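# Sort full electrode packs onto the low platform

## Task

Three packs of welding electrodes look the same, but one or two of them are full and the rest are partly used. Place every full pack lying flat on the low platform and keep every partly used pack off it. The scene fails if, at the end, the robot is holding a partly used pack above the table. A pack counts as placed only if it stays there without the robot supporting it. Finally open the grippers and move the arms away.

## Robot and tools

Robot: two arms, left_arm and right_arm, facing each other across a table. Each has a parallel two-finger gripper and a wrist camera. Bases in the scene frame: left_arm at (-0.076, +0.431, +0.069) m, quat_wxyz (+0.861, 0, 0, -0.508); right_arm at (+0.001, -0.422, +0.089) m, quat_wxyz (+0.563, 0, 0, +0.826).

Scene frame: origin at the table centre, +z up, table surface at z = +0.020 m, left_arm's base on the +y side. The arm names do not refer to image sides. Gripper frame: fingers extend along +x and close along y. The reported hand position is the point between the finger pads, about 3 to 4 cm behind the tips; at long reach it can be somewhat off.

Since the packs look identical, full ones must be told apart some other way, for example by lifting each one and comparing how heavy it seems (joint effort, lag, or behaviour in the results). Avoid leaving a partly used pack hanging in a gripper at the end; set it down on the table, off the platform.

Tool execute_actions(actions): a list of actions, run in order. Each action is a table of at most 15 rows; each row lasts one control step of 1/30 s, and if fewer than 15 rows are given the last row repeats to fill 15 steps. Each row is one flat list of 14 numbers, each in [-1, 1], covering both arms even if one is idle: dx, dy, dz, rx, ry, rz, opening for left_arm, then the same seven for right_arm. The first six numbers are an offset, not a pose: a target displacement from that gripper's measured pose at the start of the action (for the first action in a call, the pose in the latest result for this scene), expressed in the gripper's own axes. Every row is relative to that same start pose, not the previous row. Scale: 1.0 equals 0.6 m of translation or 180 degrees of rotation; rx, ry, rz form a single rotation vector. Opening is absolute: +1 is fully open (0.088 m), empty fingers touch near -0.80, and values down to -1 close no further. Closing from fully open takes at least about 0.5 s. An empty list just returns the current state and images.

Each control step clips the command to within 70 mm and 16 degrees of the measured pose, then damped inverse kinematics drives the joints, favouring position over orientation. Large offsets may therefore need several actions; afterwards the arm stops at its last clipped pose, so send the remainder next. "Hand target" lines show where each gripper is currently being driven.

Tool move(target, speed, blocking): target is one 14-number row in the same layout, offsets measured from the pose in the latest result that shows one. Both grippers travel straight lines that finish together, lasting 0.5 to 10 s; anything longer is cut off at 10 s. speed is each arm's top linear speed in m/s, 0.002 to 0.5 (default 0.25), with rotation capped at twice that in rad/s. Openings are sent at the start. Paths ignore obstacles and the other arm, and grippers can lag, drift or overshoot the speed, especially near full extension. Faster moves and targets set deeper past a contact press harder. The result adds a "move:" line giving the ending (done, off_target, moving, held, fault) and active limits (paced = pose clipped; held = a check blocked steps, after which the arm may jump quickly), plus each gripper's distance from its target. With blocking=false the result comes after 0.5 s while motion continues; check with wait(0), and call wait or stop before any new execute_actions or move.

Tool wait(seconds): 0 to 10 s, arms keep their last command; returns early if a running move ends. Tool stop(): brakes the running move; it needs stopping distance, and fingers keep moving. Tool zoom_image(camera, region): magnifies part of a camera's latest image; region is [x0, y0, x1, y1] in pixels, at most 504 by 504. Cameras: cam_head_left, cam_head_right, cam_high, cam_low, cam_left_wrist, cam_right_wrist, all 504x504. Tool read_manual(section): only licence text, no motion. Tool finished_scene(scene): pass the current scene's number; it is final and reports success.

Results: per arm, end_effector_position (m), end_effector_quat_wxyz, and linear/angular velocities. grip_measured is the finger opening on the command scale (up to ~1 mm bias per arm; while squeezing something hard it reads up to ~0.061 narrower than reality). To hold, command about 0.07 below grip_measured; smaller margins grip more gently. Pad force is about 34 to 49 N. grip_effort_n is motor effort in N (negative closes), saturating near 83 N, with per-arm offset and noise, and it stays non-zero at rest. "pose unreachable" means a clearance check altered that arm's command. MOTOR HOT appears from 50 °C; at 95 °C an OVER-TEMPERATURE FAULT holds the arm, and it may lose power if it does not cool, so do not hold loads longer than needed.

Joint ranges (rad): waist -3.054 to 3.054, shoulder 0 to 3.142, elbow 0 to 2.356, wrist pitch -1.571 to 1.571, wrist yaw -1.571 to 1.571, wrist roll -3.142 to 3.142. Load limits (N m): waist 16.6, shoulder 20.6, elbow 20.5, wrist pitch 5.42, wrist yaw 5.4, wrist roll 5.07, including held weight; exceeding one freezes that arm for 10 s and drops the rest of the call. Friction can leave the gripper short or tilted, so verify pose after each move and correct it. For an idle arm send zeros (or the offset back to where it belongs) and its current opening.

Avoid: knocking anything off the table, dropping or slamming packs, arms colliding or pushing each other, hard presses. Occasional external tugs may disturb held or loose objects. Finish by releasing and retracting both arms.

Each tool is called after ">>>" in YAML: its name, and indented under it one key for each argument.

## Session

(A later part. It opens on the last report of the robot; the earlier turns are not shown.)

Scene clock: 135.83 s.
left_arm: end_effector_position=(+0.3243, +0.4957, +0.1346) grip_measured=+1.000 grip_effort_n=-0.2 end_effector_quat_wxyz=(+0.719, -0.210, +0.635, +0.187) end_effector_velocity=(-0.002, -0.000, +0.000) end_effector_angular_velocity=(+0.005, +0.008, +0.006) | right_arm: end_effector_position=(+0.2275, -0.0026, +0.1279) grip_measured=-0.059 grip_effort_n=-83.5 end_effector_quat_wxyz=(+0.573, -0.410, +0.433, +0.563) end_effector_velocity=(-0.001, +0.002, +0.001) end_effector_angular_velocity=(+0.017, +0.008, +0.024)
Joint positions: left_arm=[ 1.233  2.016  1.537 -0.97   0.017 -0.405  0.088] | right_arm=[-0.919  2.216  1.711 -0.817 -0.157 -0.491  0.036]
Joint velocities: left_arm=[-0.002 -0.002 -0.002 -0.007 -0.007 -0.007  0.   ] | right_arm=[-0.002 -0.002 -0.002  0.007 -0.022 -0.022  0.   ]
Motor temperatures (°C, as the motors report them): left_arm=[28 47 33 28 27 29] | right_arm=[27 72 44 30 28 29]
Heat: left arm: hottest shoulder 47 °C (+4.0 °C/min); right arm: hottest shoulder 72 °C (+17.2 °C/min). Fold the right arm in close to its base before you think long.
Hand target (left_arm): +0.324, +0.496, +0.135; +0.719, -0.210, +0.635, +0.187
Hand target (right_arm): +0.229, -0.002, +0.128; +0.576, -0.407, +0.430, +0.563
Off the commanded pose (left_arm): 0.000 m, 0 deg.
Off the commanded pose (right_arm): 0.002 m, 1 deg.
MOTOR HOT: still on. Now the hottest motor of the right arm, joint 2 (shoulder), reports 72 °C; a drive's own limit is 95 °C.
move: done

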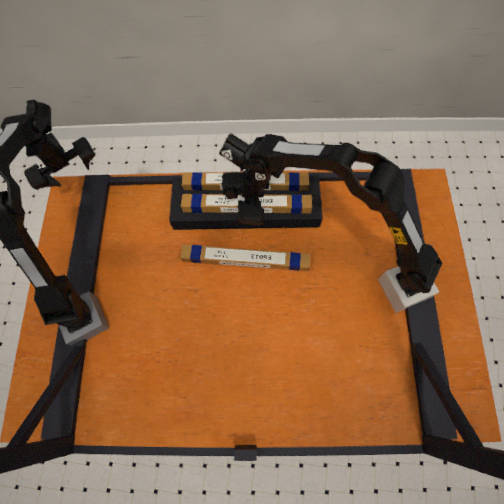

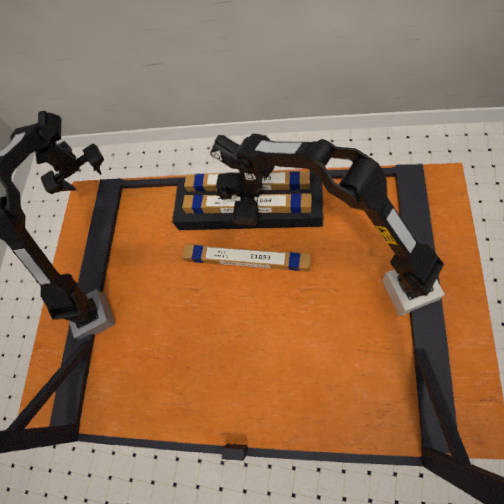

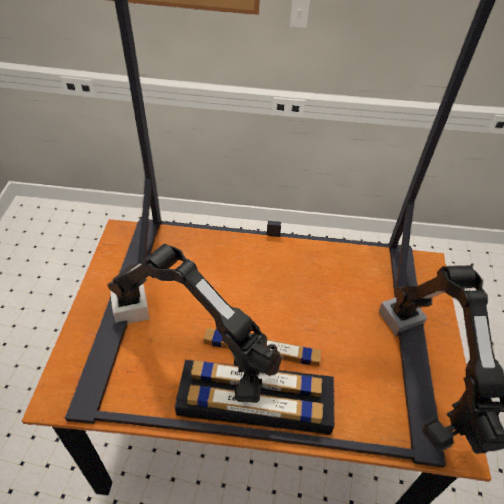

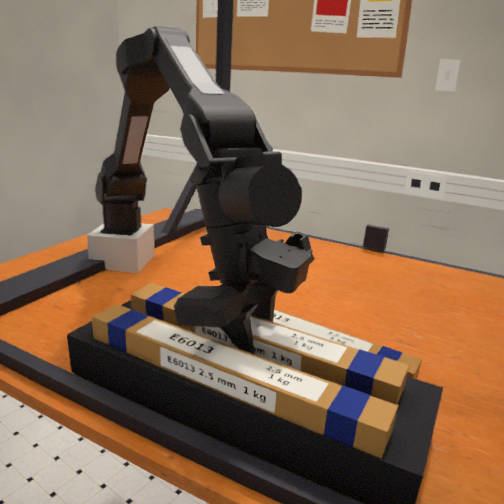

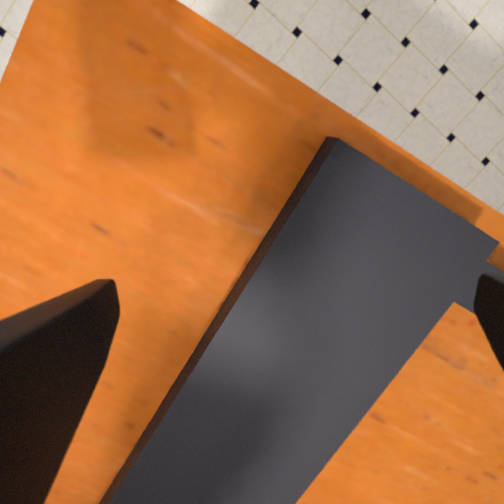

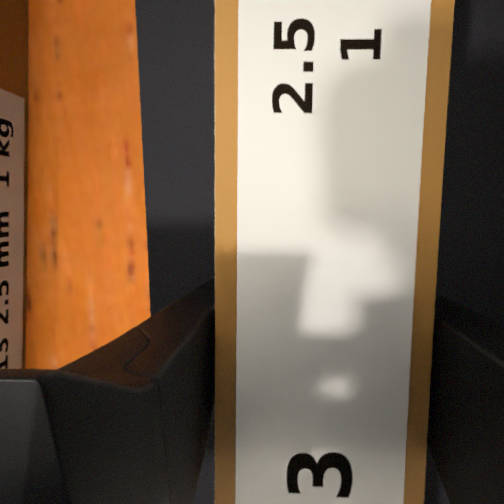

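>>> execute_actions:
  actions:
    - [[0,0,0,0,0,0,1,0,0,0,0,0,0,0.3]]

>>> move:
  target: [0,0,0,0,0,0,1,-0.12,0,0,0,0,0,0.3]
  speed: 0.1

>>> move:
  target: [0,0,0,0,0,0,1,-0.15,0.2,-0.25,0,0,0,0.3]
  speed: 0.2

Scene clock: 141.03 s.
left_arm: end_effector_position=(+0.3243, +0.4957, +0.1346) grip_measured=+1.000 grip_effort_n=0.2 end_effector_quat_wxyz=(+0.719, -0.210, +0.635, +0.187) end_effector_velocity=(-0.002, -0.000, +0.000) end_effector_angular_velocity=(+0.005, +0.008, +0.006) | right_arm: end_effector_position=(+0.2275, -0.0025, +0.1279) grip_measured=+0.294 grip_effort_n=18.4 end_effector_quat_wxyz=(+0.573, -0.410, +0.433, +0.563) end_effector_velocity=(-0.005, -0.003, -0.001) end_effector_angular_velocity=(-0.015, +0.015, +0.011)
Joint positions: left_arm=[ 1.233  2.016  1.537 -0.97   0.017 -0.405  0.088] | right_arm=[-0.919  2.216  1.711 -0.816 -0.157 -0.491  0.053]
Joint velocities: left_arm=[-0.002 -0.002 -0.002 -0.007 -0.007 -0.007  0.   ] | right_arm=[ 0.002 -0.002 -0.002 -0.022 -0.007 -0.007  0.001]
Motor temperatures (°C, as the motors report them): left_arm=[28 48 34 28 27 29] | right_arm=[27 70 43 30 28 29]
Heat: left arm: hottest shoulder 48 °C (+4.1 °C/min); right arm: hottest shoulder 70 °C (+12.2 °C/min). Fold the right arm in close to its base before you think long.
Hand target (left_arm): +0.324, +0.496, +0.135; +0.719, -0.210, +0.635, +0.187
Hand target (right_arm): +0.227, -0.003, +0.128; +0.573, -0.410, +0.433, +0.563
Off the commanded pose (left_arm): 0.000 m, 0 deg.
Off the commanded pose (right_arm): 0.000 m, 0 deg.
MOTOR HOT: still on. Now the hottest motor of the right arm, joint 2 (shoulder), reports 70 °C; a drive's own limit is 95 °C.

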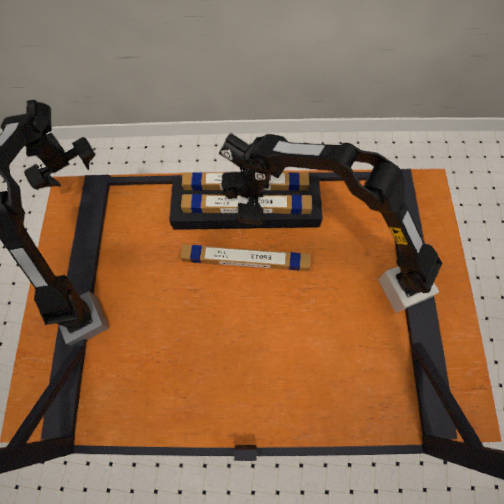

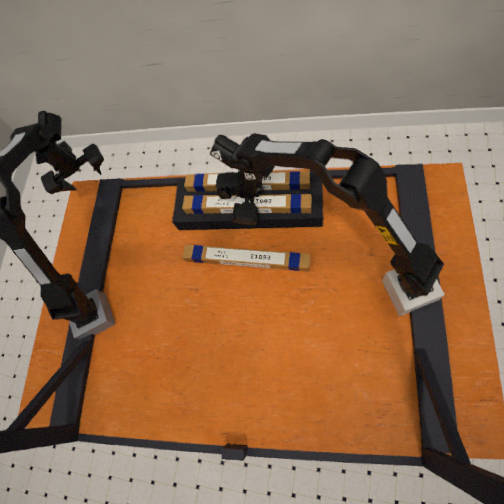

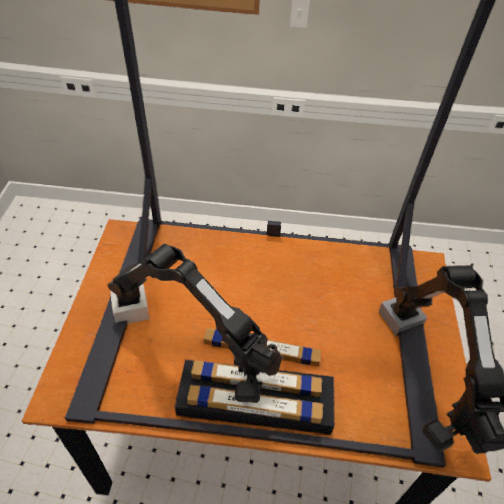

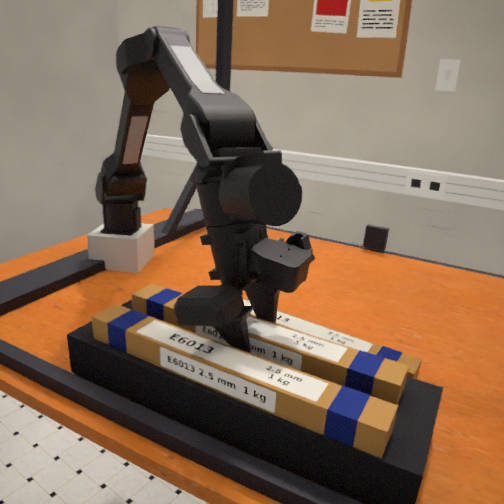

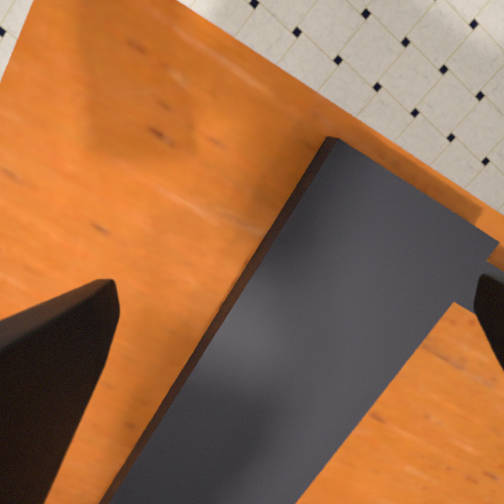

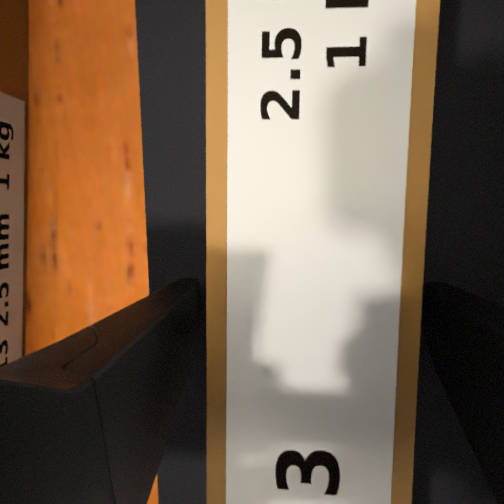

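Scene clock: 142.13 s.
left_arm: end_effector_position=(+0.3243, +0.4957, +0.1346) grip_measured=+1.000 grip_effort_n=-0.2 end_effector_quat_wxyz=(+0.719, -0.210, +0.635, +0.187) end_effector_velocity=(-0.002, -0.000, +0.000) end_effector_angular_velocity=(+0.005, +0.008, +0.006) | right_arm: end_effector_position=(+0.2260, -0.0256, +0.1883) grip_measured=+0.297 grip_effort_n=18.8 end_effector_quat_wxyz=(+0.568, -0.411, +0.442, +0.560) end_effector_velocity=(-0.000, -0.001, +0.002) end_effector_angular_velocity=(+0.002, +0.005, +0.006)
Joint positions: left_arm=[ 1.233  2.016  1.537 -0.97   0.017 -0.405  0.088] | right_arm=[-0.944  2.107  1.786 -1.024 -0.161 -0.512  0.054]
Joint velocities: left_arm=[-0.002 -0.002 -0.002 -0.007 -0.007 -0.007  0.   ] | right_arm=[-0.002 -0.002  0.002 -0.007 -0.007 -0.007 -0.001]
Motor temperatures (°C, as the motors report them): left_arm=[28 48 34 28 27 29] | right_arm=[27 69 43 30 28 29]
Heat: left arm: hottest shoulder 48 °C (+4.0 °C/min); right arm: hottest shoulder 69 °C (+11.1 °C/min). Fold the right arm in close to its base before you think long.
Hand target (left_arm): +0.324, +0.496, +0.135; +0.719, -0.210, +0.635, +0.187
Hand target (right_arm): +0.228, -0.024, +0.197; +0.573, -0.410, +0.432, +0.563
Off the commanded pose (left_arm): 0.000 m, 0 deg.
Off the commanded pose (right_arm): 0.009 m, 1 deg.
MOTOR HOT: still on. Now the hottest motor of the right arm, joint 2 (shoulder), reports 69 °C; a drive's own limit is 95 °C.
move: off_target (right_arm)

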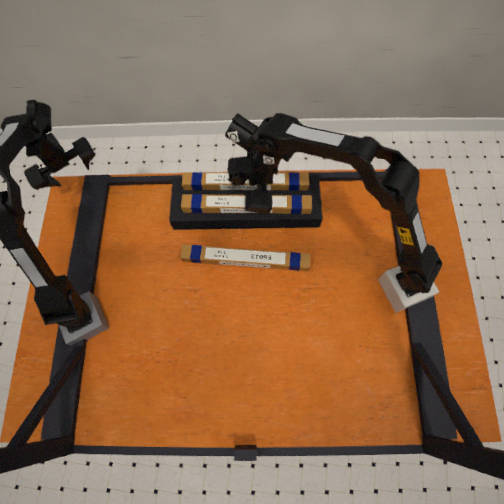

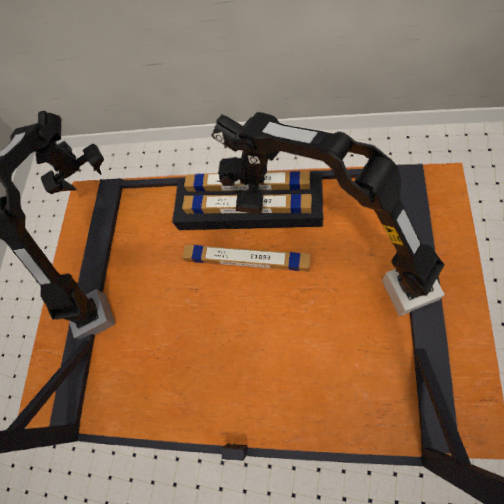

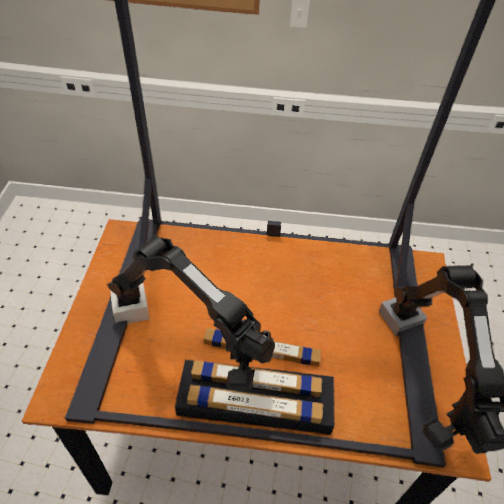

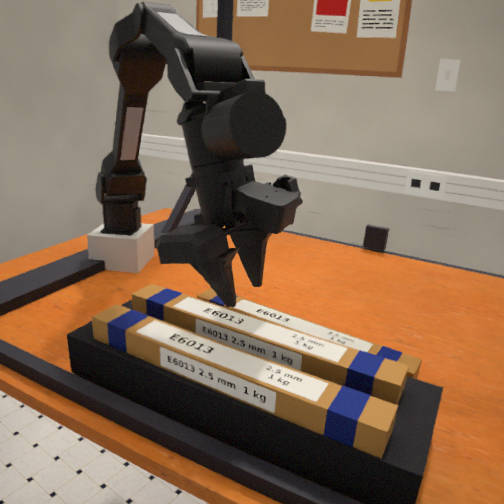

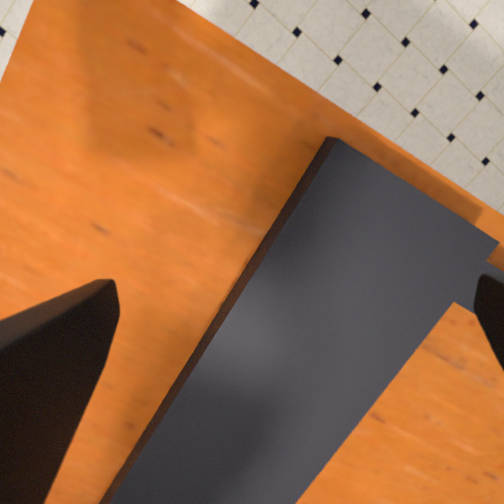

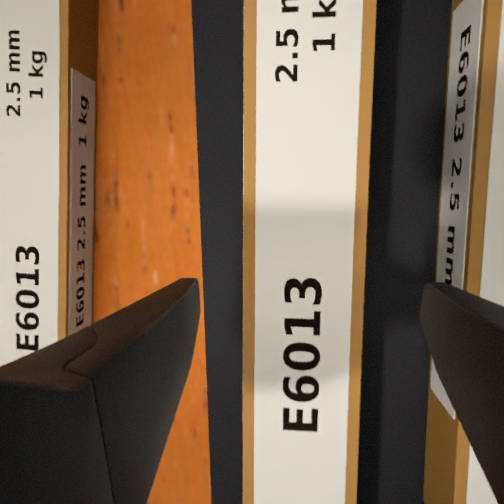

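Scene clock: 143.73 s.
left_arm: end_effector_position=(+0.3243, +0.4957, +0.1346) grip_measured=+1.000 grip_effort_n=0.2 end_effector_quat_wxyz=(+0.719, -0.210, +0.635, +0.187) end_effector_velocity=(+0.003, -0.001, +0.002) end_effector_angular_velocity=(+0.008, -0.011, +0.001) | right_arm: end_effector_position=(+0.1054, -0.1879, +0.2384) grip_measured=+0.297 grip_effort_n=18.4 end_effector_quat_wxyz=(+0.570, -0.411, +0.437, +0.562) end_effector_velocity=(-0.002, -0.002, +0.002) end_effector_angular_velocity=(+0.006, +0.003, +0.006)
Joint positions: left_arm=[ 1.233  2.016  1.537 -0.97   0.017 -0.405  0.088] | right_arm=[-0.88   1.303  1.068 -1.09  -0.148 -0.453  0.054]
Joint velocities: left_arm=[-0.007 -0.002  0.002  0.007 -0.007 -0.007  0.   ] | right_arm=[-0.002 -0.012 -0.002 -0.007 -0.007 -0.007 -0.   ]
Motor temperatures (°C, as the motors report them): left_arm=[28 48 34 28 27 29] | right_arm=[27 68 43 30 28 29]
Heat: left arm: hottest shoulder 48 °C (+4.0 °C/min); right arm: hottest shoulder 68 °C (+10.0 °C/min). Fold the right arm in close to its base before you think long.
Hand target (left_arm): +0.324, +0.496, +0.135; +0.719, -0.210, +0.635, +0.187
Hand target (right_arm): +0.103, -0.192, +0.235; +0.568, -0.412, +0.442, +0.560
Off the commanded pose (left_arm): 0.000 m, 0 deg.
Off the commanded pose (right_arm): 0.005 m, 1 deg.
MOTOR HOT: still on. Now the hottest motor of the right arm, joint 2 (shoulder), reports 68 °C; a drive's own limit is 95 °C.
move: done

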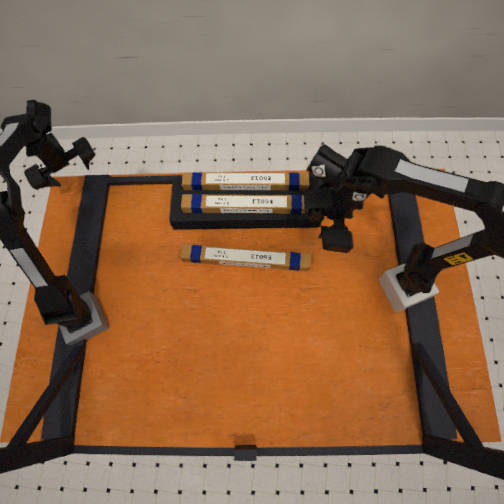

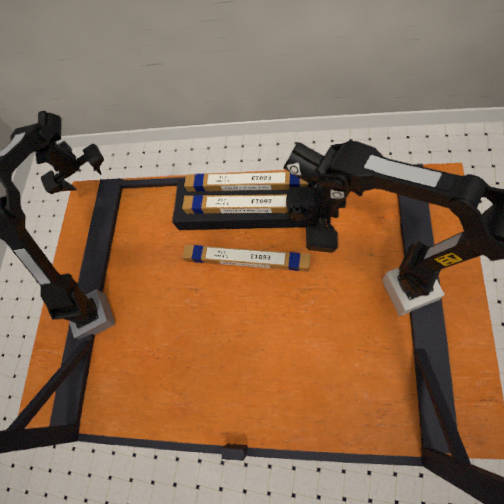

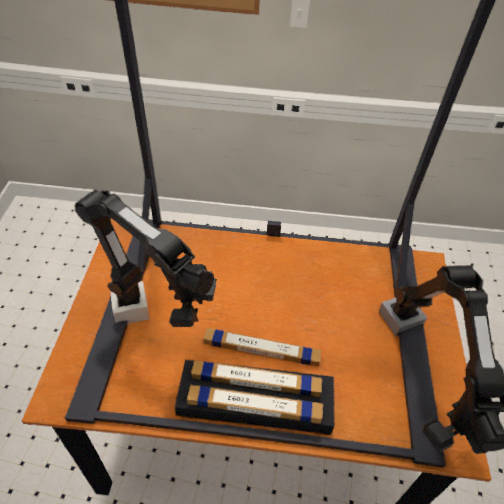

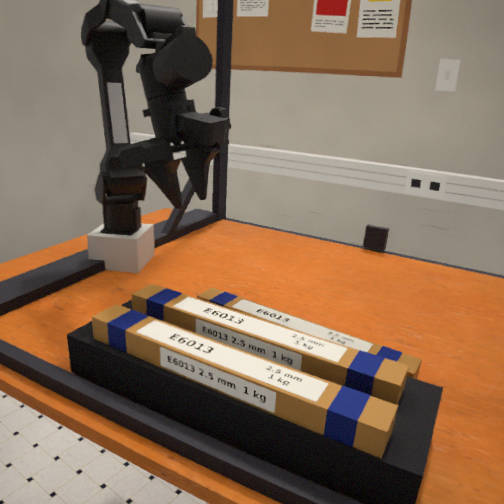

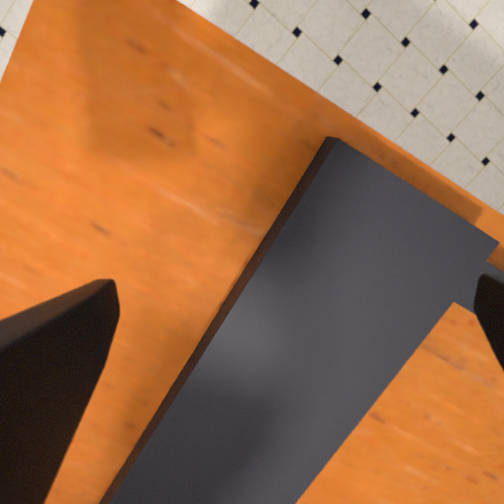

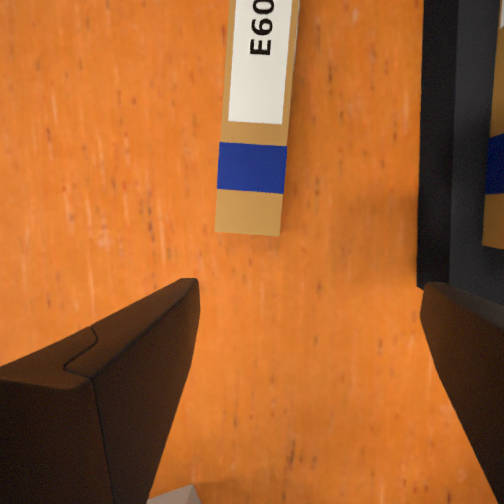

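>>> finished_scene:
  scene: 2

The scene is finished: the task was done.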